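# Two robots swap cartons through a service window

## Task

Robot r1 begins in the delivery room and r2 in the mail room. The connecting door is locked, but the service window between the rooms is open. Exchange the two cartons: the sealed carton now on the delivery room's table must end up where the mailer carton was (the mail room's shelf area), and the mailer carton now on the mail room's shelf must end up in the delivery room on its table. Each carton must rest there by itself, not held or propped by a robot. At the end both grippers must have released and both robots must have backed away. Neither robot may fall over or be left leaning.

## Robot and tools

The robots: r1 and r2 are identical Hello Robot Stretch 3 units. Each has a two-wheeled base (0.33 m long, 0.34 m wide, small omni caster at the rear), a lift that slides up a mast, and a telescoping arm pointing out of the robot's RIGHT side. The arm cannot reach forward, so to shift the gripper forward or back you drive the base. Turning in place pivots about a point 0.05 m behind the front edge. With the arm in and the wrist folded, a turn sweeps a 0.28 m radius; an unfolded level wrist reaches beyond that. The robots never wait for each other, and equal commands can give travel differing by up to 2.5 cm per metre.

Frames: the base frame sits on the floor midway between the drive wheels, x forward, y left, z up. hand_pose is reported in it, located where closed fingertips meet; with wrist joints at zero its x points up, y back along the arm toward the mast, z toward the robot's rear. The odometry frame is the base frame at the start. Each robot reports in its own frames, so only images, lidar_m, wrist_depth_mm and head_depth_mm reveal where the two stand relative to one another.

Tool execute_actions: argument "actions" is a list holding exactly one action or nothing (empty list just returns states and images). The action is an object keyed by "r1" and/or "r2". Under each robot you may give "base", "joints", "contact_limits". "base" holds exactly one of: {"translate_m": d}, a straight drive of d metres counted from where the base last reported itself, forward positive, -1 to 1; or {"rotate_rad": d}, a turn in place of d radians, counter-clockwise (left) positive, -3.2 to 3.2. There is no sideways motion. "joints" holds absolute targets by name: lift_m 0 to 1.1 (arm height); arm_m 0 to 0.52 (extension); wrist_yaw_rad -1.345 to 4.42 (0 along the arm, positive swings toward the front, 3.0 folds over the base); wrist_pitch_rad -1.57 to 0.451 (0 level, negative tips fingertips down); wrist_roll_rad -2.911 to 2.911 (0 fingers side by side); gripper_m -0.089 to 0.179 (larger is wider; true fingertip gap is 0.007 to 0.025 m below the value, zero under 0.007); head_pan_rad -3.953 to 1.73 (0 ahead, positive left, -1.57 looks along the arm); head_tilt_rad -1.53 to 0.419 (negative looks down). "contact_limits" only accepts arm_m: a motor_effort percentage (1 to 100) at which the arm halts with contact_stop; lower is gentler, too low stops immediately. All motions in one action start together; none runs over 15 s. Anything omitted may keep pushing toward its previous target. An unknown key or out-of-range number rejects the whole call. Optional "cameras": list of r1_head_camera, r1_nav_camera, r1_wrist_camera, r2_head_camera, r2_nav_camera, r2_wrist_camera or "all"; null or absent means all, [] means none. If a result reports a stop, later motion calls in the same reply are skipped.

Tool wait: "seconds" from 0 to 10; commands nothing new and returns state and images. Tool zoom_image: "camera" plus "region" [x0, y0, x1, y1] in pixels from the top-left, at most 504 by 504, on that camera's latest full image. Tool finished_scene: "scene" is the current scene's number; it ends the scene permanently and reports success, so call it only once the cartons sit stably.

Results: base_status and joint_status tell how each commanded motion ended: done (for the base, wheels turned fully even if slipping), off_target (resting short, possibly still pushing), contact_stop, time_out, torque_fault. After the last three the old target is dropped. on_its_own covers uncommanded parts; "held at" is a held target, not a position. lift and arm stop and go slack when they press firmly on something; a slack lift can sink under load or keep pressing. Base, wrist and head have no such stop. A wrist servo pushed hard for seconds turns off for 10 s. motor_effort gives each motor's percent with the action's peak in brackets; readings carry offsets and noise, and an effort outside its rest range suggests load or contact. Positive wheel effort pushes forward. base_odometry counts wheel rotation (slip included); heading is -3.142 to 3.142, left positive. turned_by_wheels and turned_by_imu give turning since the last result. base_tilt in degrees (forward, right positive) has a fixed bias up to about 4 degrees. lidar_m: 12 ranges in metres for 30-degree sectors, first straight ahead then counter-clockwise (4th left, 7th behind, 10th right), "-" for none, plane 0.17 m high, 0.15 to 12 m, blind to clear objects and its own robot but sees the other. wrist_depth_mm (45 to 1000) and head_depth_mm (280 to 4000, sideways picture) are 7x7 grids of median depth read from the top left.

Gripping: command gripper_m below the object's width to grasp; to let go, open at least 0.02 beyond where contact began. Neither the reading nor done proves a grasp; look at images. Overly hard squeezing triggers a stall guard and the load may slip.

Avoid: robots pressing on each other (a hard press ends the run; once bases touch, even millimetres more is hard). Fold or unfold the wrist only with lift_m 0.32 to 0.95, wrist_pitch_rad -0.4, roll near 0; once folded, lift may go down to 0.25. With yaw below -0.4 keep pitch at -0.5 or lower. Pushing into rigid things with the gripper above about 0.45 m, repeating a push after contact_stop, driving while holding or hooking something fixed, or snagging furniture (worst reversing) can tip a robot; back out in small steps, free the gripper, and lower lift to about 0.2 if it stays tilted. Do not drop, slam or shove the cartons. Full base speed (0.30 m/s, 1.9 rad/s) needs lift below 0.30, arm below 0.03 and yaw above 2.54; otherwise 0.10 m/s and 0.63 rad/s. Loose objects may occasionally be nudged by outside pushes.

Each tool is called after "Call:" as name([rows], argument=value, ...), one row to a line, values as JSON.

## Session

Call:
execute_actions([
  {"r1":{"joints":{"head_tilt_rad":-0.4,"lift_m":0.26}},"r2":{"joints":{"head_tilt_rad":-0.4,"lift_m":0.26}}},
], cameras=["r1_nav_camera","r2_nav_camera"])

Call:
execute_actions([
  {"r1":{"joints":{"head_pan_rad":-1.6}},"r2":{"joints":{"head_pan_rad":-1.6}}},
], cameras=["r1_nav_camera","r2_nav_camera"])

Call:
execute_actions([
  {"r1":{"joints":{"head_pan_rad":-3.2}},"r2":{"joints":{"head_pan_rad":-3.2}}},
], cameras=["r1_nav_camera","r2_nav_camera"])

Call:
execute_actions([
  {"r1":{"joints":{"head_pan_rad":1.6}},"r2":{"joints":{"head_pan_rad":1.6}}},
], cameras=["r1_nav_camera","r2_nav_camera"])

Scene clock: 3.27 s.
r1.base_odometry: x=+0.000 y=+0.000 heading=+0.000 (m, m, rad; r1's odometry frame)
r1.turned_by_wheels: +0.000 (rad since the last result)
r1.turned_by_imu: +0.000 (rad since the last result)
r1.base_tilt: forward=-1.7 right=-0.2 (deg)
r1.lidar_m: 1.15 1.71 1.70 1.07 0.93 0.95 1.15 1.13 1.14 1.38 2.67 2.32
r1.head_depth_mm: 3221 3402 3511 1788 2217 1687 1349 / 3617 3804 - 1556 2269 1697 1359 / - - - 1474 2224 1672 1379 / - - - 1513 2056 1682 1396 / 3675 3754 - 1672 2373 1780 1408 / 3416 3505 3711 3300 2337 1804 1429 / 3164 3283 3473 3568 2506 1814 1442
r1.base_status: not commanded
r1.joint_positions: lift_m=+0.260 arm_m=+0.001 wrist_yaw_rad=+2.945 wrist_pitch_rad=-0.404 wrist_roll_rad=-0.017 gripper_m=+0.037 head_pan_rad=-0.008 head_tilt_rad=-0.395
r1.joint_status: all done
r1.motor_effort: left_wheel=+1(1) right_wheel=+0(0) lift_m=+24(24) arm_m=+0(0) wrist_yaw_rad=+0(0) wrist_pitch_rad=+9(9) wrist_roll_rad=+0(0) gripper_m=+0(0) head_pan_rad=+0(0) head_tilt_rad=-3(27) (%)
r1.hand_pose: x=+0.0230 y=+0.0757 z=+0.2762 quat_wxyz=(+0.209, +0.697, +0.075, +0.682) (m; r1's base frame)
r1.wrist_depth_mm: - 977 - - - - - / 766 - - - - - - / 820 - 879 842 880 896 872 / 640 - 666 683 664 699 698 / 538 546 - 559 593 557 556 / 478 - - 477 465 480 482 / - - - - 410 417 415
r2.base_odometry: x=+0.000 y=+0.000 heading=+0.000 (m, m, rad; r2's odometry frame)
r2.turned_by_wheels: +0.000 (rad since the last result)
r2.turned_by_imu: +0.000 (rad since the last result)
r2.base_tilt: forward=-1.2 right=+0.5 (deg)
r2.lidar_m: 0.93 0.95 1.24 2.16 2.20 2.90 3.35 3.44 2.71 2.57 1.43 0.99
r2.head_depth_mm: - - - 1129 830 1117 1217 / - - - 1128 835 1115 1215 / - - 3511 1127 830 1111 1209 / - - 3006 1058 871 1102 1204 / 774 817 877 937 1014 1099 1204 / 770 821 877 939 1013 1100 1196 / 770 821 872 935 1006 1099 1197
r2.base_status: not commanded
r2.joint_positions: lift_m=+0.260 arm_m=+0.002 wrist_yaw_rad=+2.924 wrist_pitch_rad=-0.528 wrist_roll_rad=+0.008 gripper_m=+0.037 head_pan_rad=-0.011 head_tilt_rad=-0.395
r2.joint_status: all done
r2.motor_effort: left_wheel=+0(0) right_wheel=+0(1) lift_m=+21(24) arm_m=+0(0) wrist_yaw_rad=+0(1) wrist_pitch_rad=+7(7) wrist_roll_rad=+0(1) gripper_m=-1(0) head_pan_rad=+1(1) head_tilt_rad=-3(22) (%)
r2.hand_pose: x=+0.0240 y=+0.0572 z=+0.2491 quat_wxyz=(+0.258, +0.701, +0.109, +0.656) (m; r2's base frame)
r2.wrist_depth_mm: - - - - - - 848 / - - 975 947 939 934 829 / 745 - 730 722 723 710 708 / 591 596 590 586 582 574 578 / 498 514 - 507 506 494 482 / - - - - - 421 417 / - - - - 371 370 367
pictures: r1_nav_camera (sideways: a quarter turn counterclockwise sets it upright), r2_nav_camera (sideways: a quarter turn counterclockwise sets it upright)
Images, in order (width x height): r1_nav_camera 672x504, r2_nav_camera 672x504.

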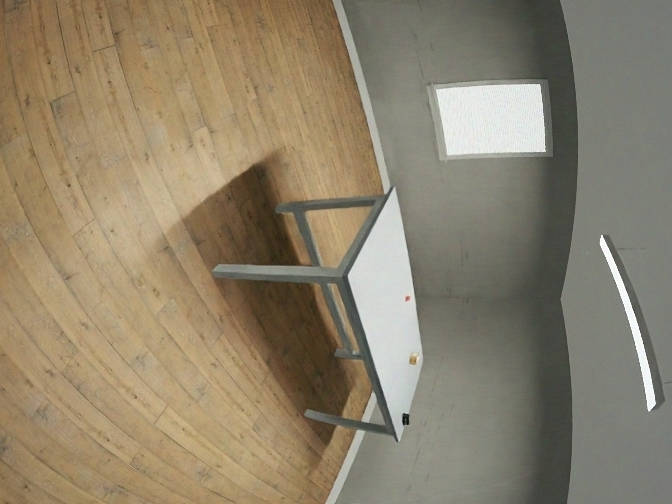

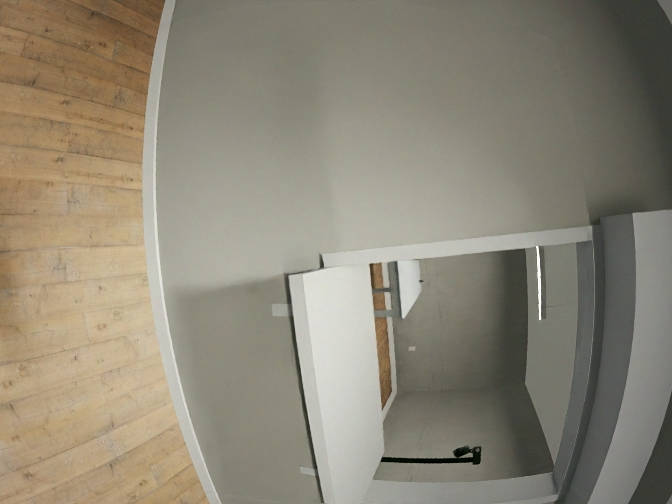

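Scene clock: 4.57 s.
r1.base_odometry: x=+0.000 y=+0.000 heading=+0.000 (m, m, rad; r1's odometry frame)
r1.turned_by_wheels: +0.000 (rad since the last result)
r1.turned_by_imu: +0.000 (rad since the last result)
r1.base_tilt: forward=-1.7 right=-0.3 (deg)
r1.lidar_m: 1.15 1.71 1.70 1.07 0.93 0.95 1.16 1.13 1.14 1.38 2.67 2.32
r1.head_depth_mm: 1085 1152 1228 1315 1407 1528 1356 / 1192 1269 1371 1470 1581 1646 1364 / 1323 1420 1535 1660 1831 1719 1379 / 1487 1598 1758 1932 2090 1754 1396 / 1676 1853 2043 2269 2351 1773 1414 / 1935 2170 2455 2802 2435 1802 1422 / 2317 2626 3080 3268 2509 1833 1438
r1.base_status: not commanded
r1.joint_positions: lift_m=+0.260 arm_m=+0.001 wrist_yaw_rad=+2.945 wrist_pitch_rad=-0.404 wrist_roll_rad=-0.017 gripper_m=+0.037 head_pan_rad=-1.593 head_tilt_rad=-0.395
r1.joint_status: all done
r1.motor_effort: left_wheel=+1(1) right_wheel=-1(0) lift_m=+24(24) arm_m=+0(0) wrist_yaw_rad=+0(0) wrist_pitch_rad=+9(9) wrist_roll_rad=+0(0) gripper_m=+0(0) head_pan_rad=-2(32) head_tilt_rad=-3(2) (%)
r1.hand_pose: x=+0.0230 y=+0.0757 z=+0.2762 quat_wxyz=(+0.209, +0.697, +0.075, +0.682) (m; r1's base frame)
r1.wrist_depth_mm: - 940 - - - - - / 752 - - - - - - / 812 - 861 854 876 868 878 / 649 - 662 687 676 679 669 / 557 537 - 554 572 570 575 / 470 - - 477 466 481 483 / - - - - 418 415 421
r2.base_odometry: x=+0.000 y=+0.000 heading=+0.000 (m, m, rad; r2's odometry frame)
r2.turned_by_wheels: +0.000 (rad since the last result)
r2.turned_by_imu: +0.000 (rad since the last result)
r2.base_tilt: forward=-1.2 right=+0.4 (deg)
r2.lidar_m: 0.93 0.95 1.24 2.16 2.21 2.89 3.36 3.44 2.71 2.56 1.43 0.99
r2.head_depth_mm: 2194 2340 2523 2698 2400 1775 1446 / 2197 2318 2516 2705 2375 1812 1441 / 2206 2347 2507 2685 2404 1808 1442 / 2188 2357 2474 2704 2409 1813 1435 / 2225 2310 2516 2694 2403 1796 1441 / 2200 2351 2540 2697 2391 1803 1448 / 2197 2351 2489 2687 2395 1792 1448
r2.base_status: not commanded
r2.joint_positions: lift_m=+0.260 arm_m=+0.002 wrist_yaw_rad=+2.924 wrist_pitch_rad=-0.528 wrist_roll_rad=+0.008 gripper_m=+0.037 head_pan_rad=-1.593 head_tilt_rad=-0.395
r2.joint_status: all done
r2.motor_effort: left_wheel=+1(0) right_wheel=+0(1) lift_m=+22(22) arm_m=+0(0) wrist_yaw_rad=+0(1) wrist_pitch_rad=+7(7) wrist_roll_rad=+0(1) gripper_m=-1(0) head_pan_rad=-4(65) head_tilt_rad=-3(2) (%)
r2.hand_pose: x=+0.0240 y=+0.0572 z=+0.2491 quat_wxyz=(+0.258, +0.701, +0.109, +0.656) (m; r2's base frame)
r2.wrist_depth_mm: - - - - - - 851 / - - 963 959 927 938 826 / 748 - 735 734 718 714 710 / 596 597 595 597 584 577 575 / 501 513 - 514 506 487 484 / - - - - - 418 416 / - - - - 370 370 368
pictures: r1_nav_camera (sideways: a quarter turn counterclockwise sets it upright), r2_nav_camera (sideways: a quarter turn counterclockwise sets it upright)
Images, in order (width x height): r1_nav_camera 672x504, r2_nav_camera 672x504.

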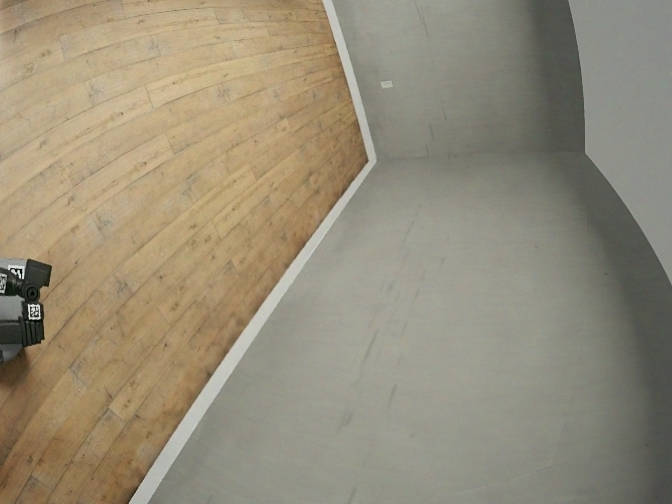

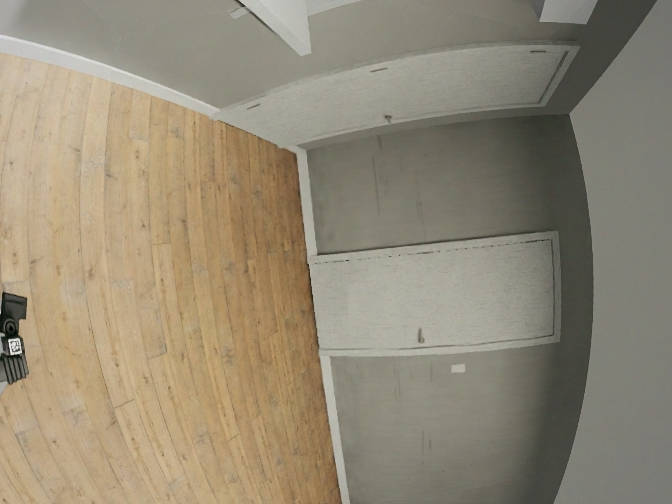

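Scene clock: 5.87 s.
r1.base_odometry: x=+0.000 y=+0.000 heading=+0.000 (m, m, rad; r1's odometry frame)
r1.turned_by_wheels: +0.000 (rad since the last result)
r1.turned_by_imu: +0.000 (rad since the last result)
r1.base_tilt: forward=-1.7 right=-0.3 (deg)
r1.lidar_m: 1.15 1.71 1.70 1.07 0.93 0.95 1.16 1.13 1.14 1.38 2.67 2.31
r1.head_depth_mm: 886 937 1001 1070 1153 1243 1298 / 969 1038 1109 1194 1291 1412 1373 / 1077 1169 1262 1377 1505 1599 1384 / 1206 1285 1370 1469 1583 1637 1393 / 1163 1218 1282 1348 1437 1510 1414 / 1080 1128 1183 1246 1298 1373 1387 / 1008 1051 1091 1150 1197 1254 1317
r1.base_status: not commanded
r1.joint_positions: lift_m=+0.260 arm_m=+0.001 wrist_yaw_rad=+2.945 wrist_pitch_rad=-0.404 wrist_roll_rad=-0.017 gripper_m=+0.037 head_pan_rad=-3.193 head_tilt_rad=-0.395
r1.joint_status: all done
r1.motor_effort: left_wheel=+1(1) right_wheel=-1(0) lift_m=+24(24) arm_m=+0(0) wrist_yaw_rad=+0(0) wrist_pitch_rad=+9(9) wrist_roll_rad=+0(0) gripper_m=+0(0) head_pan_rad=-2(31) head_tilt_rad=-3(2) (%)
r1.hand_pose: x=+0.0230 y=+0.0757 z=+0.2762 quat_wxyz=(+0.209, +0.697, +0.075, +0.682) (m; r1's base frame)
r1.wrist_depth_mm: - 980 - - - - - / 765 - - - - - - / 783 - 858 837 873 909 898 / 653 - 688 690 687 709 696 / 546 542 - 560 569 564 582 / 481 - - 470 461 472 476 / - - - - 416 418 416
r2.base_odometry: x=+0.000 y=+0.000 heading=+0.000 (m, m, rad; r2's odometry frame)
r2.turned_by_wheels: +0.000 (rad since the last result)
r2.turned_by_imu: +0.000 (rad since the last result)
r2.base_tilt: forward=-1.2 right=+0.3 (deg)
r2.lidar_m: 0.93 0.95 1.24 2.16 2.22 2.88 3.36 3.45 2.72 2.56 1.42 0.99
r2.head_depth_mm: 2923 3140 3346 3478 2376 1808 1450 / 2927 3080 3345 3430 2385 1803 1439 / 2878 3089 3277 3444 2362 1792 1442 / 2898 3081 3303 3454 2367 1786 1441 / 2916 3032 3225 3392 2398 1801 1446 / 2827 3072 3189 3345 2361 1811 1434 / 2817 3015 3235 3388 2396 1785 1438
r2.base_status: not commanded
r2.joint_positions: lift_m=+0.260 arm_m=+0.002 wrist_yaw_rad=+2.924 wrist_pitch_rad=-0.528 wrist_roll_rad=+0.008 gripper_m=+0.037 head_pan_rad=-3.193 head_tilt_rad=-0.395
r2.joint_status: all done
r2.motor_effort: left_wheel=+0(0) right_wheel=+1(1) lift_m=+22(22) arm_m=+0(0) wrist_yaw_rad=+0(0) wrist_pitch_rad=+7(7) wrist_roll_rad=+0(0) gripper_m=+0(0) head_pan_rad=-3(64) head_tilt_rad=-2(2) (%)
r2.hand_pose: x=+0.0240 y=+0.0572 z=+0.2491 quat_wxyz=(+0.258, +0.701, +0.109, +0.656) (m; r2's base frame)
r2.wrist_depth_mm: - - - - - - 851 / - - 965 947 957 928 824 / 756 - 732 730 721 711 705 / 597 591 590 588 582 581 575 / 500 514 - 508 499 486 482 / - - - - - 421 417 / - - - - 370 369 367
pictures: r1_nav_camera (sideways: a quarter turn counterclockwise sets it upright), r2_nav_camera (sideways: a quarter turn counterclockwise sets it upright)
Images, in order (width x height): r1_nav_camera 672x504, r2_nav_camera 672x504.

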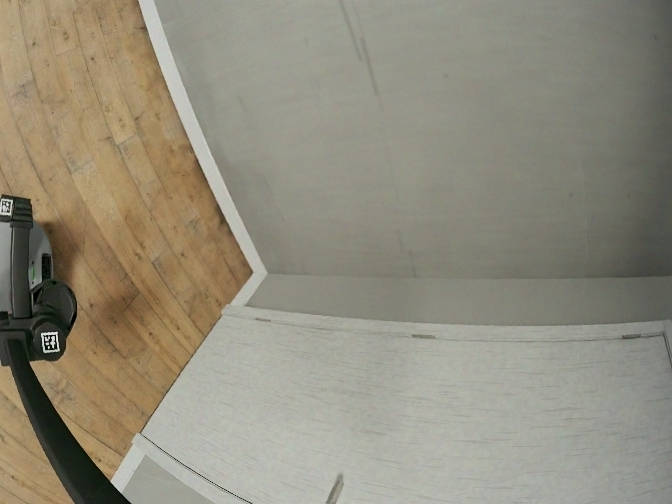

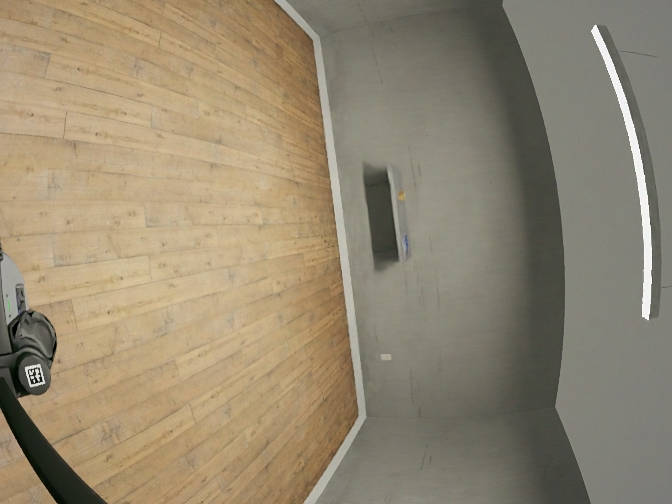

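Scene clock: 8.37 s.
r1.base_odometry: x=+0.000 y=+0.000 heading=+0.000 (m, m, rad; r1's odometry frame)
r1.turned_by_wheels: +0.000 (rad since the last result)
r1.turned_by_imu: +0.000 (rad since the last result)
r1.base_tilt: forward=-1.8 right=-0.2 (deg)
r1.lidar_m: 1.15 1.71 1.69 1.07 0.93 0.95 1.15 1.13 1.13 1.38 2.66 2.32
r1.head_depth_mm: 1454 1557 1617 1592 1744 1671 1341 / - - - 1349 1549 1620 1361 / - - - 1185 1402 1513 1379 / - - - 1188 1275 1362 1391 / - - 1039 1097 1168 1247 1304 / 876 918 967 1019 1073 1137 1219 / 824 863 903 945 1005 - -
r1.base_status: not commanded
r1.joint_positions: lift_m=+0.260 arm_m=+0.001 wrist_yaw_rad=+2.945 wrist_pitch_rad=-0.404 wrist_roll_rad=-0.017 gripper_m=+0.037 head_pan_rad=+1.593 head_tilt_rad=-0.395
r1.joint_status: all done
r1.motor_effort: left_wheel=+1(1) right_wheel=+0(0) lift_m=+24(24) arm_m=+0(0) wrist_yaw_rad=+0(1) wrist_pitch_rad=+9(9) wrist_roll_rad=+0(0) gripper_m=+0(1) head_pan_rad=+3(33) head_tilt_rad=-2(2) (%)
r1.hand_pose: x=+0.0230 y=+0.0757 z=+0.2762 quat_wxyz=(+0.209, +0.697, +0.075, +0.682) (m; r1's base frame)
r1.wrist_depth_mm: - 960 - - - - - / 778 - - - - - - / 810 - 858 865 884 861 889 / 677 - 656 697 688 684 705 / 548 539 - 556 575 571 570 / 474 - - 471 464 482 485 / - - - - 406 414 413
r2.base_odometry: x=+0.000 y=+0.000 heading=+0.000 (m, m, rad; r2's odometry frame)
r2.turned_by_wheels: +0.000 (rad since the last result)
r2.turned_by_imu: +0.000 (rad since the last result)
r2.base_tilt: forward=-1.3 right=+0.5 (deg)
r2.lidar_m: 0.93 0.96 1.24 2.16 2.21 2.88 3.37 3.43 2.72 2.56 1.42 0.99
r2.head_depth_mm: 1859 1962 2089 2242 2322 1792 1439 / 1825 1951 2062 2277 2332 1808 1450 / 1834 1958 2073 2214 2364 1800 1438 / 1848 1945 2094 2235 2346 1808 1453 / 1845 1973 2077 2235 2349 1790 1446 / 1849 1958 2110 2263 2346 1807 1435 / 1846 1979 2108 2263 2395 1804 1468
r2.base_status: not commanded
r2.joint_positions: lift_m=+0.260 arm_m=+0.002 wrist_yaw_rad=+2.924 wrist_pitch_rad=-0.528 wrist_roll_rad=+0.008 gripper_m=+0.037 head_pan_rad=+1.593 head_tilt_rad=-0.395
r2.joint_status: all done
r2.motor_effort: left_wheel=+0(0) right_wheel=+1(0) lift_m=+21(22) arm_m=+0(0) wrist_yaw_rad=+0(1) wrist_pitch_rad=+7(7) wrist_roll_rad=+0(0) gripper_m=+0(0) head_pan_rad=+5(64) head_tilt_rad=-2(2) (%)
r2.hand_pose: x=+0.0240 y=+0.0572 z=+0.2491 quat_wxyz=(+0.258, +0.701, +0.109, +0.656) (m; r2's base frame)
r2.wrist_depth_mm: - - - - - - 850 / - - 977 957 952 958 825 / 744 - 731 731 726 716 712 / 601 596 584 582 588 581 576 / 501 517 - 505 503 491 483 / - - - - - 416 417 / - - - - 369 370 366
pictures: r1_nav_camera (sideways: a quarter turn counterclockwise sets it upright), r2_nav_camera (sideways: a quarter turn counterclockwise sets it upright)
Images, in order (width x height): r1_nav_camera 672x504, r2_nav_camera 672x504.

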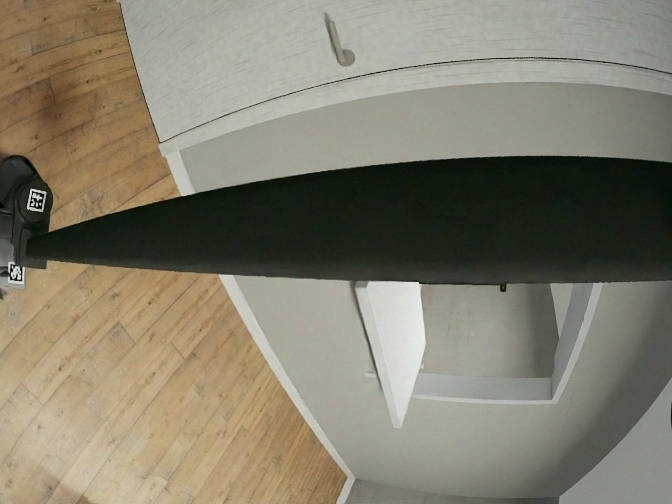

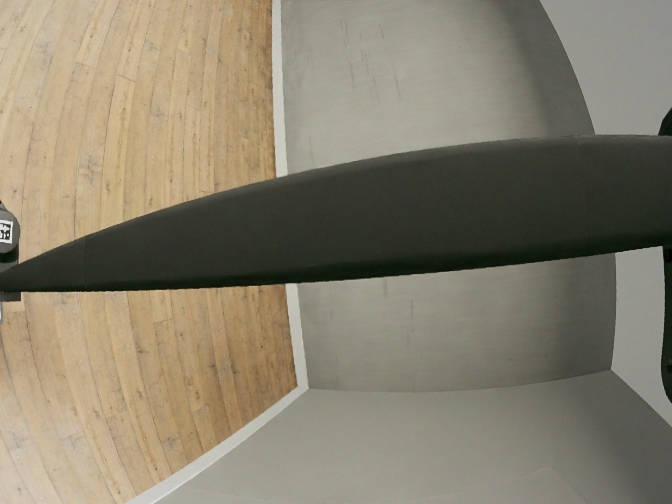

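Call:
execute_actions([
  {"r1":{"base":{"rotate_rad":0.68},"joints":{"head_pan_rad":-0.3,"head_tilt_rad":-0.5}},"r2":{"base":{"rotate_rad":-3.04},"joints":{"head_pan_rad":0,"head_tilt_rad":-0.5,"wrist_pitch_rad":-0.4}}},
], cameras=[])

Call:
execute_actions([
  {"r1":{"base":{"translate_m":1.0}},"r2":{"base":{"translate_m":1.0}}},
], cameras=[])

Call:
execute_actions([
  {"r1":{"base":{"translate_m":0.95}},"r2":{"base":{"translate_m":1.0}}},
], cameras=[])

Call:
execute_actions([
  {"r1":{"base":{"rotate_rad":-1.57}},"r2":{"base":{"translate_m":0.3}}},
], cameras=["r1_head_camera","r2_head_camera"])

Scene clock: 24.23 s.
r1.base_odometry: x=+0.000 y=+0.000 heading=+0.680 (m, m, rad; r1's odometry frame)
r1.turned_by_wheels: +0.680 (rad since the last result)
r1.turned_by_imu: +0.679 (rad since the last result)
r1.base_tilt: forward=-1.8 right=-0.3 (deg)
r1.lidar_m: 3.66 1.41 1.01 0.93 0.97 1.18 1.13 1.16 1.56 3.38 2.28 1.15
r1.head_depth_mm: 3437 3700 1791 1300 1808 1451 1256 / 3314 3611 3769 2422 1939 1545 1268 / 3252 3490 3692 2635 1976 1571 1285 / 3121 3383 3669 2881 2025 1584 1302 / 3019 3264 3586 2932 2068 1603 1317 / 2955 3154 3423 3019 2104 1621 1323 / 2883 3066 3309 3050 2150 1647 1337
r1.base_status: done
r1.joint_positions: lift_m=+0.260 arm_m=+0.001 wrist_yaw_rad=+2.945 wrist_pitch_rad=-0.404 wrist_roll_rad=-0.017 gripper_m=+0.037 head_pan_rad=-0.293 head_tilt_rad=-0.494
r1.joint_status: all done
r1.motor_effort: left_wheel=-2(9) right_wheel=+1(10) lift_m=+24(25) arm_m=+0(0) wrist_yaw_rad=+0(0) wrist_pitch_rad=+9(9) wrist_roll_rad=+0(0) gripper_m=-1(0) head_pan_rad=-3(33) head_tilt_rad=-3(15) (%)
r1.hand_pose: x=+0.0230 y=+0.0757 z=+0.2762 quat_wxyz=(+0.209, +0.697, +0.075, +0.682) (m; r1's base frame)
r1.wrist_depth_mm: - 830 880 953 - - - / 864 936 934 - - - - / 814 - 861 885 887 879 902 / 671 - 669 689 671 689 690 / 545 531 - 555 587 565 570 / 479 - - 469 467 477 481 / - - - - 413 418 412
r2.base_odometry: x=+0.000 y=+0.000 heading=-3.040 (m, m, rad; r2's odometry frame)
r2.turned_by_wheels: -3.040 (rad since the last result)
r2.turned_by_imu: -3.004 (rad since the last result)
r2.base_tilt: forward=-1.3 right=+0.4 (deg)
r2.lidar_m: 3.35 3.53 2.65 2.57 1.29 0.96 0.93 0.97 1.35 2.17 2.26 3.13
r2.head_depth_mm: 2788 3088 3292 2842 2072 1621 1341 / 2823 2973 3294 2825 2068 1617 1337 / 2867 3023 3306 2877 2044 1618 1339 / 2866 3065 3362 2853 2046 1623 1337 / 2889 3067 3387 2879 2095 1621 1334 / 2942 3137 3397 2859 2072 1632 1339 / 2907 3157 3513 2847 2067 1639 1337
r2.base_status: done
r2.joint_positions: lift_m=+0.260 arm_m=+0.002 wrist_yaw_rad=+2.924 wrist_pitch_rad=-0.421 wrist_roll_rad=+0.008 gripper_m=+0.037 head_pan_rad=+0.007 head_tilt_rad=-0.494
r2.joint_status: all done
r2.motor_effort: left_wheel=+1(13) right_wheel=-1(5) lift_m=+22(22) arm_m=+0(0) wrist_yaw_rad=+0(1) wrist_pitch_rad=+10(15) wrist_roll_rad=+0(0) gripper_m=+0(0) head_pan_rad=-5(64) head_tilt_rad=-3(14) (%)
r2.hand_pose: x=+0.0271 y=+0.0716 z=+0.2723 quat_wxyz=(+0.223, +0.706, +0.071, +0.669) (m; r2's base frame)
r2.wrist_depth_mm: - - - - - - - / - - - - - - - / 916 - 918 924 899 906 894 / 699 679 695 690 693 698 690 / 562 562 588 559 577 561 557 / 469 489 - 474 - 468 468 / - - - - 403 406 403
pictures: none
No camera images: the call's "cameras" was empty. Leave "cameras" out to get every camera's image.

Scene clock: 29.33 s.
r1.base_odometry: x=+0.778 y=+0.629 heading=+0.680 (m, m, rad; r1's odometry frame)
r1.turned_by_wheels: +0.000 (rad since the last result)
r1.turned_by_imu: +0.005 (rad since the last result)
r1.base_tilt: forward=-1.8 right=-0.3 (deg)
r1.lidar_m: 2.65 1.44 1.03 0.99 1.02 1.35 2.13 2.20 2.95 0.67 0.87 2.77
r1.head_depth_mm: 2441 2644 2930 2688 1923 1532 1253 / 2382 2599 2812 2746 1979 1547 1276 / 2326 2516 2772 2761 2002 1575 1285 / 2274 2463 2659 2774 2034 1592 1299 / 2224 2369 2560 2742 2067 1607 1314 / 2171 2325 2496 2681 2108 1630 1322 / 2100 2253 2435 2621 2144 1651 1327
r1.base_status: done
r1.joint_positions: lift_m=+0.260 arm_m=+0.001 wrist_yaw_rad=+2.945 wrist_pitch_rad=-0.404 wrist_roll_rad=-0.017 gripper_m=+0.037 head_pan_rad=-0.293 head_tilt_rad=-0.495
r1.joint_status: not commanded
r1.motor_effort: left_wheel=-1(10) right_wheel=+2(10) lift_m=+25(24) arm_m=+0(0) wrist_yaw_rad=+0(0) wrist_pitch_rad=+9(9) wrist_roll_rad=+0(0) gripper_m=+0(0) head_pan_rad=-2(2) head_tilt_rad=-2(4) (%)
r1.hand_pose: x=+0.0230 y=+0.0757 z=+0.2762 quat_wxyz=(+0.209, +0.697, +0.075, +0.682) (m; r1's base frame)
r1.wrist_depth_mm: - 895 915 966 - - - / 899 979 961 - - - - / 842 - 856 870 891 896 899 / 675 - 694 689 678 689 701 / 550 552 - 551 577 573 561 / 468 - - 476 468 486 472 / - - - - 415 411 416
r2.base_odometry: x=-0.995 y=-0.102 heading=-3.040 (m, m, rad; r2's odometry frame)
r2.turned_by_wheels: +0.000 (rad since the last result)
r2.turned_by_imu: -0.002 (rad since the last result)
r2.base_tilt: forward=-1.3 right=+0.4 (deg)
r2.lidar_m: 2.37 2.48 2.65 2.54 2.66 1.99 1.93 2.02 2.26 2.19 2.28 2.45
r2.head_depth_mm: 1959 2116 2306 2462 2078 1635 1333 / 1967 2132 2240 2486 2064 1623 1341 / 1989 2132 2266 2523 2066 1625 1327 / 1999 2146 2290 2587 2058 1620 1344 / 2018 2170 2312 2576 2073 1631 1336 / 2028 2174 2367 2566 2076 1621 1346 / 2067 2232 2417 2575 2085 1633 1339
r2.base_status: done
r2.joint_positions: lift_m=+0.260 arm_m=+0.002 wrist_yaw_rad=+2.924 wrist_pitch_rad=-0.420 wrist_roll_rad=+0.008 gripper_m=+0.037 head_pan_rad=+0.007 head_tilt_rad=-0.495
r2.joint_status: not commanded
r2.motor_effort: left_wheel=+2(11) right_wheel=+0(3) lift_m=+22(22) arm_m=+0(1) wrist_yaw_rad=+1(1) wrist_pitch_rad=+9(10) wrist_roll_rad=+0(0) gripper_m=+0(0) head_pan_rad=-4(4) head_tilt_rad=-2(3) (%)
r2.hand_pose: x=+0.0272 y=+0.0718 z=+0.2725 quat_wxyz=(+0.222, +0.706, +0.071, +0.669) (m; r2's base frame)
r2.wrist_depth_mm: - - - - - - - / - - - - - - - / 920 - 912 905 910 912 906 / 699 682 703 702 695 693 693 / 566 564 589 561 588 553 559 / 470 487 - 478 - 470 469 / - - - - 403 400 401
pictures: none
No camera images: the call's "cameras" was empty. Leave "cameras" out to get every camera's image.

Scene clock: 34.37 s.
r1.base_odometry: x=+1.517 y=+1.226 heading=+0.680 (m, m, rad; r1's odometry frame)
r1.turned_by_wheels: +0.000 (rad since the last result)
r1.turned_by_imu: +0.004 (rad since the last result)
r1.base_tilt: forward=-1.8 right=-0.3 (deg)
r1.lidar_m: 1.70 1.46 1.05 1.01 1.04 1.41 3.09 1.18 0.74 1.28 2.47 1.77
r1.head_depth_mm: 1581 1709 1871 2061 1941 1535 1258 / 1521 1665 1792 1993 1965 1548 1271 / 1480 1614 1727 1930 2007 1562 1284 / 1457 1564 1685 1854 1965 1582 1304 / 1413 1515 1648 1804 1914 1608 1310 / 1376 1476 1590 1745 1886 1617 1320 / 1333 1444 1556 1694 1829 1655 1340
r1.base_status: done
r1.joint_positions: lift_m=+0.260 arm_m=+0.001 wrist_yaw_rad=+2.945 wrist_pitch_rad=-0.404 wrist_roll_rad=-0.017 gripper_m=+0.037 head_pan_rad=-0.293 head_tilt_rad=-0.495
r1.joint_status: not commanded
r1.motor_effort: left_wheel=-2(9) right_wheel=+2(11) lift_m=+25(25) arm_m=+0(0) wrist_yaw_rad=+0(0) wrist_pitch_rad=+9(9) wrist_roll_rad=+0(0) gripper_m=+0(0) head_pan_rad=-2(3) head_tilt_rad=-3(3) (%)
r1.hand_pose: x=+0.0230 y=+0.0757 z=+0.2761 quat_wxyz=(+0.209, +0.697, +0.075, +0.682) (m; r1's base frame)
r1.wrist_depth_mm: - 918 950 963 - - - / 888 969 - - - - - / 837 - 863 884 882 882 876 / 684 - 679 681 697 694 699 / 549 540 - 561 578 569 579 / 475 - - 480 462 480 483 / - - - - 409 422 417
r2.base_odometry: x=-1.990 y=-0.203 heading=-3.040 (m, m, rad; r2's odometry frame)
r2.turned_by_wheels: +0.000 (rad since the last result)
r2.turned_by_imu: -0.002 (rad since the last result)
r2.base_tilt: forward=-1.4 right=+0.5 (deg)
r2.lidar_m: 1.37 1.43 1.99 2.55 2.66 3.01 2.93 3.02 2.28 2.21 1.91 1.42
r2.head_depth_mm: 1123 1215 1324 1363 1578 1626 1329 / 1125 1223 1321 1174 1595 1632 1342 / 1143 1224 1341 1190 1610 1625 1344 / 1150 1240 1355 1204 1631 1615 1334 / 1157 1249 1366 1192 1656 1623 1345 / 1166 1268 1373 1181 1660 1635 1344 / 1178 1274 1389 1201 1687 1626 1340
r2.base_status: done
r2.joint_positions: lift_m=+0.260 arm_m=+0.002 wrist_yaw_rad=+2.924 wrist_pitch_rad=-0.420 wrist_roll_rad=+0.008 gripper_m=+0.037 head_pan_rad=+0.007 head_tilt_rad=-0.495
r2.joint_status: not commanded
r2.motor_effort: left_wheel=+2(9) right_wheel=-1(4) lift_m=+22(21) arm_m=+0(0) wrist_yaw_rad=+0(0) wrist_pitch_rad=+9(10) wrist_roll_rad=+0(0) gripper_m=+0(1) head_pan_rad=-5(4) head_tilt_rad=-2(2) (%)
r2.hand_pose: x=+0.0272 y=+0.0718 z=+0.2725 quat_wxyz=(+0.222, +0.706, +0.071, +0.669) (m; r2's base frame)
r2.wrist_depth_mm: - - - - - - - / - - - - - - - / 929 - 920 904 905 919 916 / 700 692 702 699 691 697 687 / 562 563 582 560 578 559 554 / 471 491 - 476 - 467 468 / - - - - 405 402 402
pictures: none
No camera images: the call's "cameras" was empty. Leave "cameras" out to get every camera's image.

Scene clock: 37.13 s.
r1.base_odometry: x=+1.517 y=+1.226 heading=-0.890 (m, m, rad; r1's odometry frame)
r1.turned_by_wheels: -1.570 (rad since the last result)
r1.turned_by_imu: -1.567 (rad since the last result)
r1.base_tilt: forward=-1.7 right=-0.3 (deg)
r1.lidar_m: 1.35 2.42 1.77 1.70 1.43 1.05 1.01 1.05 1.43 3.09 1.18 0.74
r1.head_depth_mm: 3072 3346 1799 1117 873 1472 1256 / 2960 3225 1857 1135 887 987 1135 / 2916 3123 1888 1233 1933 1481 1278 / 2831 3074 2028 2446 1967 1583 1294 / 2768 2963 3202 2943 2091 1610 1308 / 2708 2885 3106 2933 2103 1625 1320 / 2643 2819 3032 3084 2131 1647 1340
r1.base_status: done
r1.joint_positions: lift_m=+0.260 arm_m=+0.001 wrist_yaw_rad=+2.945 wrist_pitch_rad=-0.404 wrist_roll_rad=-0.017 gripper_m=+0.037 head_pan_rad=-0.293 head_tilt_rad=-0.495
r1.joint_status: not commanded
r1.motor_effort: left_wheel=+4(12) right_wheel=-3(8) lift_m=+25(25) arm_m=+0(0) wrist_yaw_rad=-1(0) wrist_pitch_rad=+9(9) wrist_roll_rad=+0(0) gripper_m=+0(0) head_pan_rad=-2(2) head_tilt_rad=-3(3) (%)
r1.hand_pose: x=+0.0230 y=+0.0757 z=+0.2761 quat_wxyz=(+0.209, +0.697, +0.075, +0.682) (m; r1's base frame)
r1.wrist_depth_mm: - - - - - - - / - - - - - - - / 829 - 845 862 881 870 900 / 667 - 689 673 683 682 701 / 545 542 - 556 576 569 565 / 469 - - 473 464 481 490 / - - - - 412 419 410
r2.base_odometry: x=-2.288 y=-0.234 heading=-3.040 (m, m, rad; r2's odometry frame)
r2.turned_by_wheels: +0.000 (rad since the last result)
r2.turned_by_imu: -0.001 (rad since the last result)
r2.base_tilt: forward=-1.3 right=+0.5 (deg)
r2.lidar_m: 1.07 1.12 1.56 2.54 2.65 3.33 3.22 3.08 2.29 2.21 1.50 1.10
r2.head_depth_mm: 867 934 1017 1084 857 1358 1337 / 873 938 1025 1092 848 1393 1338 / 885 948 1029 1107 863 1407 1355 / 890 962 1046 1112 863 1426 1339 / 896 967 1057 1123 861 1444 1340 / 905 978 1067 1136 868 1456 1326 / 909 986 1077 1137 864 1485 1347
r2.base_status: done
r2.joint_positions: lift_m=+0.260 arm_m=+0.002 wrist_yaw_rad=+2.924 wrist_pitch_rad=-0.420 wrist_roll_rad=+0.008 gripper_m=+0.037 head_pan_rad=+0.007 head_tilt_rad=-0.495
r2.joint_status: not commanded
r2.motor_effort: left_wheel=+2(12) right_wheel=-1(4) lift_m=+22(22) arm_m=-1(0) wrist_yaw_rad=+0(1) wrist_pitch_rad=+9(9) wrist_roll_rad=+0(0) gripper_m=-1(0) head_pan_rad=-5(4) head_tilt_rad=-3(2) (%)
r2.hand_pose: x=+0.0272 y=+0.0718 z=+0.2726 quat_wxyz=(+0.222, +0.706, +0.071, +0.669) (m; r2's base frame)
r2.wrist_depth_mm: - - - - - - - / - - - - - - - / 926 - 924 925 909 917 908 / 699 686 695 702 690 698 686 / 566 568 589 562 585 562 551 / 474 490 - 476 - 466 468 / - - - - 405 403 399
pictures: r1_head_camera (sideways: a quarter turn clockwise sets it upright), r2_head_camera (sideways: a quarter turn clockwise sets it upright)
Images, in order (width x height): r1_head_camera 896x504, r2_head_camera 896x504.

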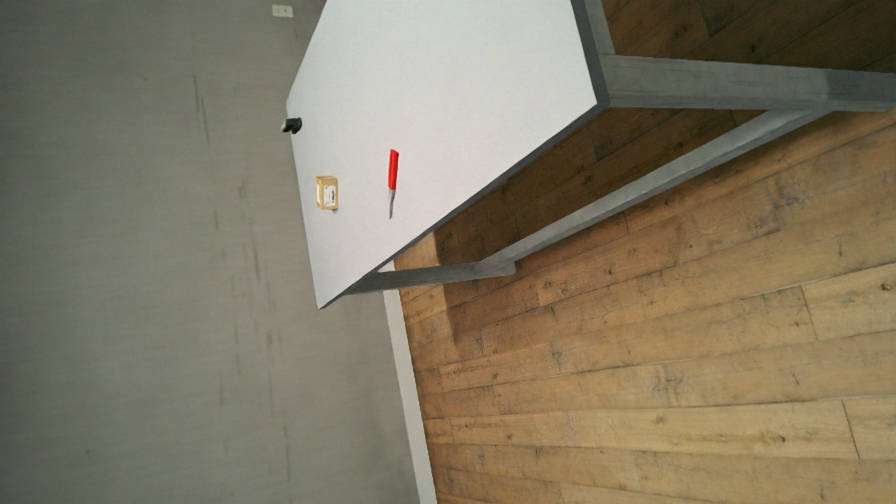

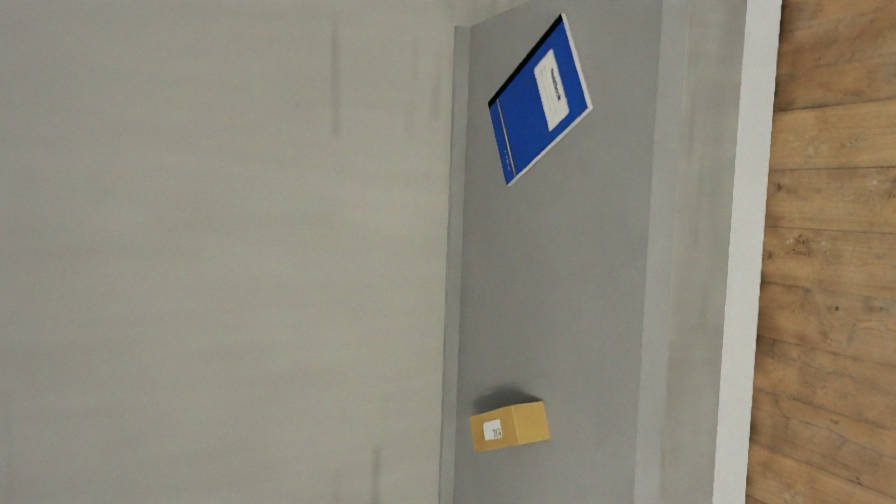

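Call:
execute_actions([
  {"r1":{"base":{"translate_m":1.0}},"r2":{"base":{"rotate_rad":1.92},"joints":{"lift_m":0.86}}},
], cameras=[])

Call:
execute_actions([
  {"r1":{"base":{"translate_m":0.65},"joints":{"lift_m":0.88}},"r2":{"joints":{"wrist_yaw_rad":0,"gripper_m":0.15}}},
], cameras=["r2_wrist_camera"])

Call:
execute_actions([
  {"r1":{"joints":{"wrist_yaw_rad":0,"gripper_m":0.15}},"r2":{"joints":{"arm_m":0.25}}},
], cameras=["r1_wrist_camera","r2_wrist_camera"])

Scene clock: 53.83 s.
r1.base_odometry: x=+2.146 y=+0.449 heading=-0.890 (m, m, rad; r1's odometry frame)
r1.turned_by_wheels: +0.000 (rad since the last result)
r1.turned_by_imu: +0.004 (rad since the last result)
r1.base_tilt: forward=-1.7 right=-0.3 (deg)
r1.lidar_m: 2.32 2.40 1.76 1.70 1.77 2.08 2.01 0.48 0.37 0.35 0.37 0.50
r1.head_depth_mm: 2122 2319 2541 1117 811 1399 1261 / 2072 2254 2442 1140 898 1539 1199 / 2022 2197 2354 1239 1794 1475 1286 / 1991 2162 2302 2531 2046 1595 1300 / 1937 2067 2250 2448 2076 1598 1313 / 1879 2016 2166 2382 2134 1623 1324 / 1833 1965 2118 2313 2149 1645 1336
r1.base_status: done
r1.joint_positions: lift_m=+0.260 arm_m=+0.001 wrist_yaw_rad=+2.945 wrist_pitch_rad=-0.404 wrist_roll_rad=-0.017 gripper_m=+0.037 head_pan_rad=-0.293 head_tilt_rad=-0.495
r1.joint_status: not commanded
r1.motor_effort: left_wheel=+2(14) right_wheel=-2(6) lift_m=+25(25) arm_m=+0(0) wrist_yaw_rad=+0(0) wrist_pitch_rad=+9(9) wrist_roll_rad=+0(0) gripper_m=+0(0) head_pan_rad=-2(2) head_tilt_rad=-3(2) (%)
r1.hand_pose: x=+0.0230 y=+0.0757 z=+0.2761 quat_wxyz=(+0.209, +0.697, +0.075, +0.682) (m; r1's base frame)
r1.wrist_depth_mm: - - - - - - - / - - - - - - - / 857 - 849 867 888 896 888 / 662 - 685 690 684 690 701 / 558 552 - 550 576 564 571 / 462 - - 472 468 480 487 / - - - - 411 412 409
r2.base_odometry: x=-2.288 y=-0.234 heading=-1.120 (m, m, rad; r2's odometry frame)
r2.turned_by_wheels: +1.920 (rad since the last result)
r2.turned_by_imu: +1.899 (rad since the last result)
r2.base_tilt: forward=-1.3 right=+0.5 (deg)
r2.lidar_m: 2.57 3.15 3.23 3.26 2.41 2.21 1.81 1.17 1.07 1.08 1.34 2.54
r2.head_depth_mm: 2102 2260 2411 2574 2074 1616 1343 / 2185 2334 2479 2682 2075 1641 1335 / 2279 2443 2639 2809 2098 1617 1327 / 2394 2558 2797 2833 2077 1627 1342 / 2447 2656 2957 2879 2079 1633 1344 / 2560 2785 3075 2879 2083 1637 1339 / 2705 2958 3256 2912 2092 1634 1347
r2.base_status: done
r2.joint_positions: lift_m=+0.860 arm_m=+0.002 wrist_yaw_rad=+2.924 wrist_pitch_rad=-0.420 wrist_roll_rad=+0.008 gripper_m=+0.037 head_pan_rad=+0.007 head_tilt_rad=-0.495
r2.joint_status: all done
r2.motor_effort: left_wheel=-1(10) right_wheel=+3(7) lift_m=+39(42) arm_m=+0(1) wrist_yaw_rad=+1(1) wrist_pitch_rad=+9(9) wrist_roll_rad=+0(0) gripper_m=+0(0) head_pan_rad=-4(5) head_tilt_rad=-2(2) (%)
r2.hand_pose: x=+0.0272 y=+0.0718 z=+0.8720 quat_wxyz=(+0.222, +0.706, +0.071, +0.669) (m; r2's base frame)
r2.wrist_depth_mm: - - - - - - - / - - - - - - - / - - - - - - - / - - - - - - - / - - - - - - - / - - - - - - - / - - - - - - -
pictures: none
No camera images: the call's "cameras" was empty. Leave "cameras" out to get every camera's image.

Scene clock: 60.67 s.
r1.base_odometry: x=+2.555 y=-0.056 heading=-0.890 (m, m, rad; r1's odometry frame)
r1.turned_by_wheels: +0.000 (rad since the last result)
r1.turned_by_imu: +0.003 (rad since the last result)
r1.base_tilt: forward=-1.7 right=-0.3 (deg)
r1.lidar_m: 1.67 1.74 1.76 1.70 1.76 2.43 2.66 0.50 0.37 0.36 0.37 0.51
r1.head_depth_mm: 1525 1660 1816 2003 1953 1442 1221 / 1491 1610 1759 1933 1973 1544 1264 / 1450 1571 1714 1872 2007 1564 1286 / 1414 1531 1661 1836 1942 1581 1292 / 1375 1486 1612 1750 1915 1606 1316 / 1352 1444 1568 1705 1864 1623 1322 / 1320 1413 1521 1668 1817 1642 1337
r1.base_status: done
r1.joint_positions: lift_m=+0.880 arm_m=+0.001 wrist_yaw_rad=+2.945 wrist_pitch_rad=-0.404 wrist_roll_rad=-0.017 gripper_m=+0.037 head_pan_rad=-0.293 head_tilt_rad=-0.495
r1.joint_status: all done
r1.motor_effort: left_wheel=+2(13) right_wheel=-2(8) lift_m=+40(42) arm_m=+0(0) wrist_yaw_rad=+0(0) wrist_pitch_rad=+9(9) wrist_roll_rad=+0(0) gripper_m=+0(0) head_pan_rad=-2(2) head_tilt_rad=-3(3) (%)
r1.hand_pose: x=+0.0230 y=+0.0756 z=+0.8955 quat_wxyz=(+0.209, +0.697, +0.075, +0.682) (m; r1's base frame)
r1.wrist_depth_mm: - - - - - - - / - - - - - - - / - - - - - - - / - - - - - - - / - - - - - - - / - - - - - - - / - - - - - - -
r2.base_odometry: x=-2.288 y=-0.234 heading=-1.120 (m, m, rad; r2's odometry frame)
r2.turned_by_wheels: +0.000 (rad since the last result)
r2.turned_by_imu: +0.000 (rad since the last result)
r2.base_tilt: forward=-1.3 right=+0.4 (deg)
r2.lidar_m: 2.56 3.14 3.21 3.23 2.41 2.21 1.82 1.17 1.08 1.08 1.34 2.54
r2.head_depth_mm: 2090 2272 2419 2580 2077 1621 1326 / 2174 2300 2505 2673 2038 1640 1344 / 2281 2467 2632 2796 2064 1621 1336 / 2395 2564 2820 2860 2071 1607 1329 / 2454 2656 2944 2853 2055 1624 1339 / 2554 2765 3107 2855 2063 1640 1344 / 2738 3002 3296 2897 2064 1630 1347
r2.base_status: not commanded
r2.joint_positions: lift_m=+0.860 arm_m=+0.002 wrist_yaw_rad=+0.002 wrist_pitch_rad=-0.420 wrist_roll_rad=+0.008 gripper_m=+0.150 head_pan_rad=+0.007 head_tilt_rad=-0.495
r2.joint_status: all done
r2.motor_effort: left_wheel=-2(2) right_wheel=+2(1) lift_m=+39(39) arm_m=-1(0) wrist_yaw_rad=-1(0) wrist_pitch_rad=+9(9) wrist_roll_rad=+0(0) gripper_m=+0(91) head_pan_rad=-4(3) head_tilt_rad=-2(2) (%)
r2.hand_pose: x=-0.0211 y=-0.3713 z=+0.8720 quat_wxyz=(+0.689, +0.148, -0.694, -0.148) (m; r2's base frame)
r2.wrist_depth_mm: - - 943 831 732 662 599 / - - 945 738 732 688 628 / - - 578 541 541 538 514 / - - - - 435 408 408 / - - - - - 858 356 / - - - - - - 837 / - - - - - - 880
pictures: r2_wrist_camera
Images, in order (width x height): r2_wrist_camera 644x364.

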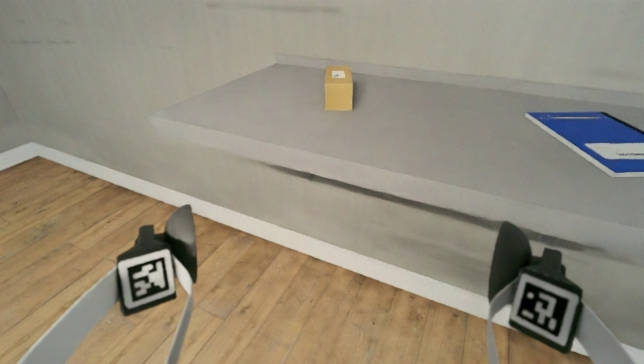

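Scene clock: 63.73 s.
r1.base_odometry: x=+2.555 y=-0.056 heading=-0.890 (m, m, rad; r1's odometry frame)
r1.turned_by_wheels: +0.000 (rad since the last result)
r1.turned_by_imu: +0.000 (rad since the last result)
r1.base_tilt: forward=-1.7 right=-0.3 (deg)
r1.lidar_m: 1.67 1.75 1.76 1.69 1.76 2.43 2.66 0.50 0.37 0.36 0.37 0.51
r1.head_depth_mm: 1520 1657 1805 1997 1950 1442 1231 / 1490 1610 1769 1935 1988 1549 1271 / 1456 1575 1703 1878 1977 1568 1284 / 1419 1521 1655 1815 1948 1591 1302 / 1388 1489 1614 1761 1901 1604 1310 / 1348 1451 1575 1711 1860 1619 1324 / 1318 1424 1532 1657 1817 1651 1331
r1.base_status: not commanded
r1.joint_positions: lift_m=+0.880 arm_m=+0.001 wrist_yaw_rad=+0.002 wrist_pitch_rad=-0.404 wrist_roll_rad=-0.017 gripper_m=+0.150 head_pan_rad=-0.293 head_tilt_rad=-0.495
r1.joint_status: all done
r1.motor_effort: left_wheel=+1(2) right_wheel=-2(2) lift_m=+40(40) arm_m=+0(0) wrist_yaw_rad=-2(0) wrist_pitch_rad=+9(9) wrist_roll_rad=+0(0) gripper_m=+1(81) head_pan_rad=-3(3) head_tilt_rad=-3(3) (%)
r1.hand_pose: x=-0.0211 y=-0.3722 z=+0.8955 quat_wxyz=(+0.699, +0.144, -0.686, -0.140) (m; r1's base frame)
r1.wrist_depth_mm: - - - - - - - / - 684 759 761 780 778 793 / 533 541 554 562 566 560 570 / 420 428 389 443 434 439 446 / 350 364 354 357 358 377 364 / 304 292 301 303 306 - 308 / 257 260 259 263 265 263 266
r2.base_odometry: x=-2.288 y=-0.234 heading=-1.120 (m, m, rad; r2's odometry frame)
r2.turned_by_wheels: +0.000 (rad since the last result)
r2.turned_by_imu: +0.000 (rad since the last result)
r2.base_tilt: forward=-1.4 right=+0.5 (deg)
r2.lidar_m: 2.57 3.16 3.22 3.25 2.41 2.21 1.81 1.17 1.07 1.08 1.34 2.54
r2.head_depth_mm: 2098 2250 2433 2569 2065 1626 1327 / 2183 2321 2538 2655 2065 1615 1327 / 2272 2490 2642 2780 2063 1629 1346 / 2362 2614 2812 2878 2055 1628 1340 / 2440 2696 2919 2850 2074 1619 1338 / 2615 2847 3070 2849 2066 1634 1346 / 2730 3007 3346 2850 2085 1636 1342
r2.base_status: not commanded
r2.joint_positions: lift_m=+0.860 arm_m=+0.250 wrist_yaw_rad=+0.000 wrist_pitch_rad=-0.420 wrist_roll_rad=+0.008 gripper_m=+0.150 head_pan_rad=+0.007 head_tilt_rad=-0.495
r2.joint_status: all done
r2.motor_effort: left_wheel=-2(2) right_wheel=+2(2) lift_m=+39(39) arm_m=+3(2) wrist_yaw_rad=-1(1) wrist_pitch_rad=+9(9) wrist_roll_rad=+0(0) gripper_m=+0(0) head_pan_rad=-4(4) head_tilt_rad=-2(2) (%)
r2.hand_pose: x=-0.0214 y=-0.6188 z=+0.8720 quat_wxyz=(+0.689, +0.147, -0.694, -0.148) (m; r2's base frame)
r2.wrist_depth_mm: 954 797 693 603 534 479 435 / - 901 753 644 570 514 463 / - - 540 480 537 517 484 / - 412 412 410 409 406 404 / - 367 329 332 329 334 326 / - - 311 276 275 275 273 / - - - 959 244 232 239
pictures: r1_wrist_camera, r2_wrist_camera
Images, in order (width x height): r1_wrist_camera 644x364, r2_wrist_camera 644x364.

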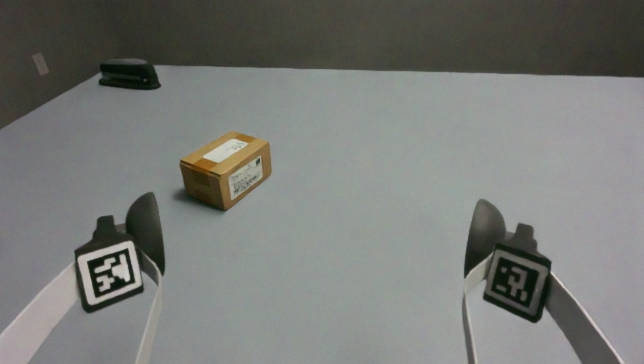

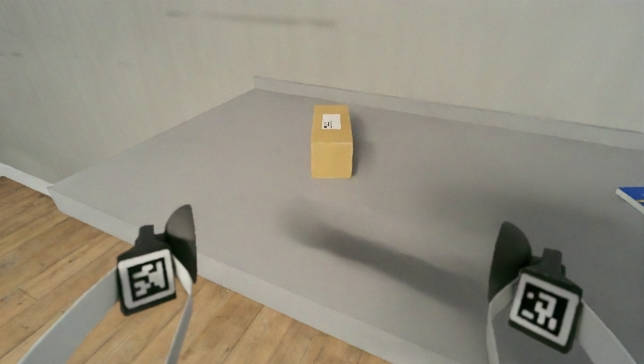

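Call:
execute_actions([
  {"r1":{"base":{"translate_m":0.2},"joints":{"wrist_yaw_rad":-0.4,"lift_m":0.79,"arm_m":0.06}},"r2":{"joints":{"arm_m":0.49,"lift_m":0.78}}},
], cameras=["r1_wrist_camera","r2_wrist_camera"])

Scene clock: 75.63 s.
r1.base_odometry: x=+2.681 y=-0.212 heading=-0.890 (m, m, rad; r1's odometry frame)
r1.turned_by_wheels: +0.000 (rad since the last result)
r1.turned_by_imu: +0.000 (rad since the last result)
r1.base_tilt: forward=-1.8 right=-0.3 (deg)
r1.lidar_m: 1.47 1.53 1.75 1.69 1.76 2.43 2.87 0.50 0.37 0.36 0.37 1.53
r1.head_depth_mm: 1332 1457 1590 1763 1878 1528 1266 / 1303 1416 1554 1697 1838 1554 1267 / 1271 1381 1499 1658 1800 1554 1282 / 1245 1336 1449 1592 1762 1579 1299 / 1214 1316 1422 1553 1697 1604 1311 / 1188 1274 1378 1505 1654 1631 1328 / 1151 1245 1352 1455 1599 1651 1342
r1.base_status: done
r1.joint_positions: lift_m=+0.790 arm_m=+0.060 wrist_yaw_rad=-0.399 wrist_pitch_rad=-0.404 wrist_roll_rad=-0.017 gripper_m=+0.150 head_pan_rad=-0.293 head_tilt_rad=-0.495
r1.joint_status: all done
r1.motor_effort: left_wheel=+2(9) right_wheel=-1(5) lift_m=+24(33) arm_m=+2(5) wrist_yaw_rad=-2(3) wrist_pitch_rad=+9(9) wrist_roll_rad=+0(0) gripper_m=+0(0) head_pan_rad=-2(2) head_tilt_rad=-3(3) (%)
r1.hand_pose: x=-0.1093 y=-0.4130 z=+0.8061 quat_wxyz=(+0.657, +0.005, -0.701, -0.277) (m; r1's base frame)
r1.wrist_depth_mm: - - - - 824 864 867 / 469 486 484 487 493 506 527 / 344 345 277 353 362 364 366 / 273 275 276 278 281 284 285 / 224 235 226 229 230 243 236 / - 186 193 194 197 - 198 / 167 166 168 169 169 170 170
r2.base_odometry: x=-2.288 y=-0.234 heading=-1.120 (m, m, rad; r2's odometry frame)
r2.turned_by_wheels: +0.000 (rad since the last result)
r2.turned_by_imu: +0.000 (rad since the last result)
r2.base_tilt: forward=-1.2 right=+0.6 (deg)
r2.lidar_m: 2.56 3.15 3.23 3.25 2.42 2.21 1.80 1.17 1.07 1.08 1.34 2.54
r2.head_depth_mm: 2113 2242 2416 2566 2071 1627 1328 / 2191 2311 2537 2684 2062 1613 1335 / 2242 2443 2668 2709 2066 1627 1336 / 2379 2558 2756 2872 2074 1613 1335 / 2443 2679 2894 2877 2082 1628 1343 / 2586 2785 3057 2824 2067 1620 1350 / 2722 2969 3301 2850 2068 1632 1347
r2.base_status: not commanded
r2.joint_positions: lift_m=+0.780 arm_m=+0.490 wrist_yaw_rad=+0.000 wrist_pitch_rad=-0.420 wrist_roll_rad=+0.008 gripper_m=+0.150 head_pan_rad=+0.007 head_tilt_rad=-0.495
r2.joint_status: all done
r2.motor_effort: left_wheel=-2(2) right_wheel=+2(2) lift_m=+21(31) arm_m=+3(4) wrist_yaw_rad=+0(0) wrist_pitch_rad=+9(9) wrist_roll_rad=+0(0) gripper_m=+0(0) head_pan_rad=-3(5) head_tilt_rad=-3(3) (%)
r2.hand_pose: x=-0.0214 y=-0.8589 z=+0.7927 quat_wxyz=(+0.689, +0.147, -0.694, -0.148) (m; r2's base frame)
r2.wrist_depth_mm: 604 510 433 378 337 301 274 / 686 567 458 408 362 324 292 / 806 355 354 231 351 328 307 / 269 268 267 175 266 265 264 / 217 224 207 152 214 219 213 / 185 - 177 169 179 180 178 / - 155 155 155 154 152 155
pictures: r1_wrist_camera, r2_wrist_camera
Images, in order (width x height): r1_wrist_camera 644x364, r2_wrist_camera 644x364.

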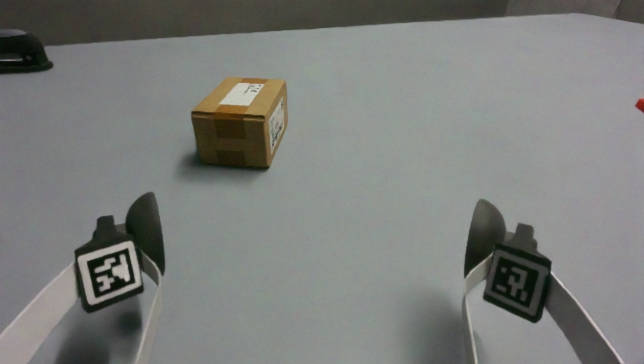

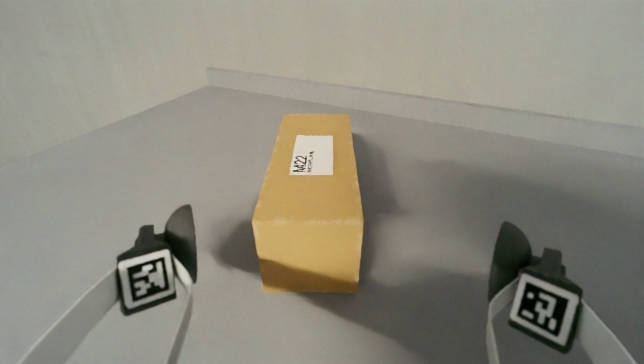

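Call:
execute_actions([
  {"r1":{"joints":{"lift_m":0.783,"arm_m":0.22}},"r2":{"base":{"translate_m":0.014},"joints":{"arm_m":0.518}}},
], cameras=["r1_wrist_camera","r2_wrist_camera"])

Scene clock: 82.30 s.
r1.base_odometry: x=+2.681 y=-0.212 heading=-0.890 (m, m, rad; r1's odometry frame)
r1.turned_by_wheels: +0.000 (rad since the last result)
r1.turned_by_imu: +0.000 (rad since the last result)
r1.base_tilt: forward=-1.8 right=-0.3 (deg)
r1.lidar_m: 1.47 1.53 1.75 1.69 1.76 2.42 2.87 0.50 0.37 0.36 0.37 1.53
r1.head_depth_mm: 1339 1446 1598 1744 1878 1528 1250 / 1305 1415 1545 1713 1831 1537 1268 / 1271 1373 1495 1651 1812 1569 1286 / 1249 1338 1454 1605 1757 1593 1300 / 1216 1309 1421 1550 1697 1609 1320 / 1183 1280 1375 1498 1649 1628 1332 / 1157 1248 1341 1465 1602 1647 1339
r1.base_status: not commanded
r1.joint_positions: lift_m=+0.783 arm_m=+0.220 wrist_yaw_rad=-0.399 wrist_pitch_rad=-0.404 wrist_roll_rad=-0.017 gripper_m=+0.150 head_pan_rad=-0.293 head_tilt_rad=-0.495
r1.joint_status: all done
r1.motor_effort: left_wheel=+1(1) right_wheel=-1(1) lift_m=+24(25) arm_m=+2(1) wrist_yaw_rad=-1(2) wrist_pitch_rad=+9(9) wrist_roll_rad=+0(0) gripper_m=+0(1) head_pan_rad=-2(2) head_tilt_rad=-2(3) (%)
r1.hand_pose: x=-0.1094 y=-0.5730 z=+0.7991 quat_wxyz=(+0.657, +0.004, -0.701, -0.277) (m; r1's base frame)
r1.wrist_depth_mm: - - - - - - 812 / 455 455 468 477 480 475 488 / 326 330 337 340 341 347 352 / 258 262 252 179 268 270 274 / 214 222 157 147 220 230 222 / - 177 165 152 186 - 187 / 159 159 161 161 162 161 164
r2.base_odometry: x=-2.282 y=-0.246 heading=-1.120 (m, m, rad; r2's odometry frame)
r2.turned_by_wheels: +0.000 (rad since the last result)
r2.turned_by_imu: +0.000 (rad since the last result)
r2.base_tilt: forward=-1.3 right=+0.6 (deg)
r2.lidar_m: 2.54 3.13 3.21 3.26 2.42 2.22 1.83 1.18 1.08 1.09 1.35 2.52
r2.head_depth_mm: 2085 2234 2425 2534 2060 1609 1346 / 2160 2329 2505 2661 2072 1626 1334 / 2310 2430 2635 2710 2069 1616 1343 / 2359 2559 2797 2880 2067 1635 1335 / 2448 2658 2932 2861 2068 1639 1338 / 2581 2778 3102 2882 2080 1623 1343 / 2667 2961 3300 2896 2075 1630 1335
r2.base_status: done
r2.joint_positions: lift_m=+0.780 arm_m=+0.518 wrist_yaw_rad=+0.000 wrist_pitch_rad=-0.420 wrist_roll_rad=+0.008 gripper_m=+0.150 head_pan_rad=+0.007 head_tilt_rad=-0.495
r2.joint_status: all done
r2.motor_effort: left_wheel=-2(3) right_wheel=+2(7) lift_m=+22(21) arm_m=+3(1) wrist_yaw_rad=+1(0) wrist_pitch_rad=+9(9) wrist_roll_rad=+0(0) gripper_m=+0(0) head_pan_rad=-5(4) head_tilt_rad=-3(2) (%)
r2.hand_pose: x=-0.0214 y=-0.8869 z=+0.7927 quat_wxyz=(+0.689, +0.147, -0.694, -0.148) (m; r2's base frame)
r2.wrist_depth_mm: 570 480 412 358 318 285 259 / 648 540 437 390 342 305 276 / 758 355 355 313 342 315 291 / 268 269 268 174 264 265 263 / 216 225 215 140 206 218 213 / 184 - 180 129 174 179 179 / - 155 155 146 150 151 155
pictures: r1_wrist_camera, r2_wrist_camera
Images, in order (width x height): r1_wrist_camera 644x364, r2_wrist_camera 644x364.

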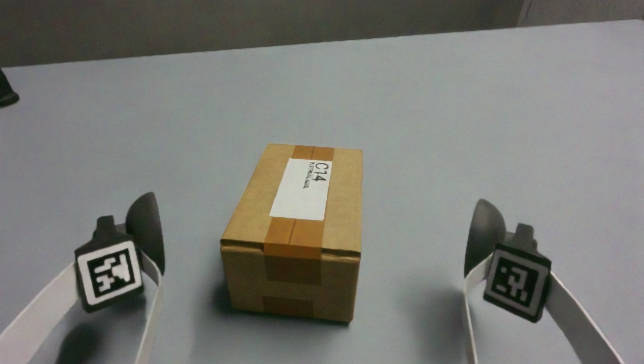

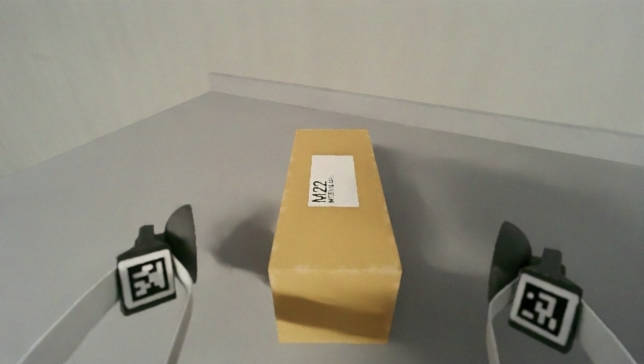

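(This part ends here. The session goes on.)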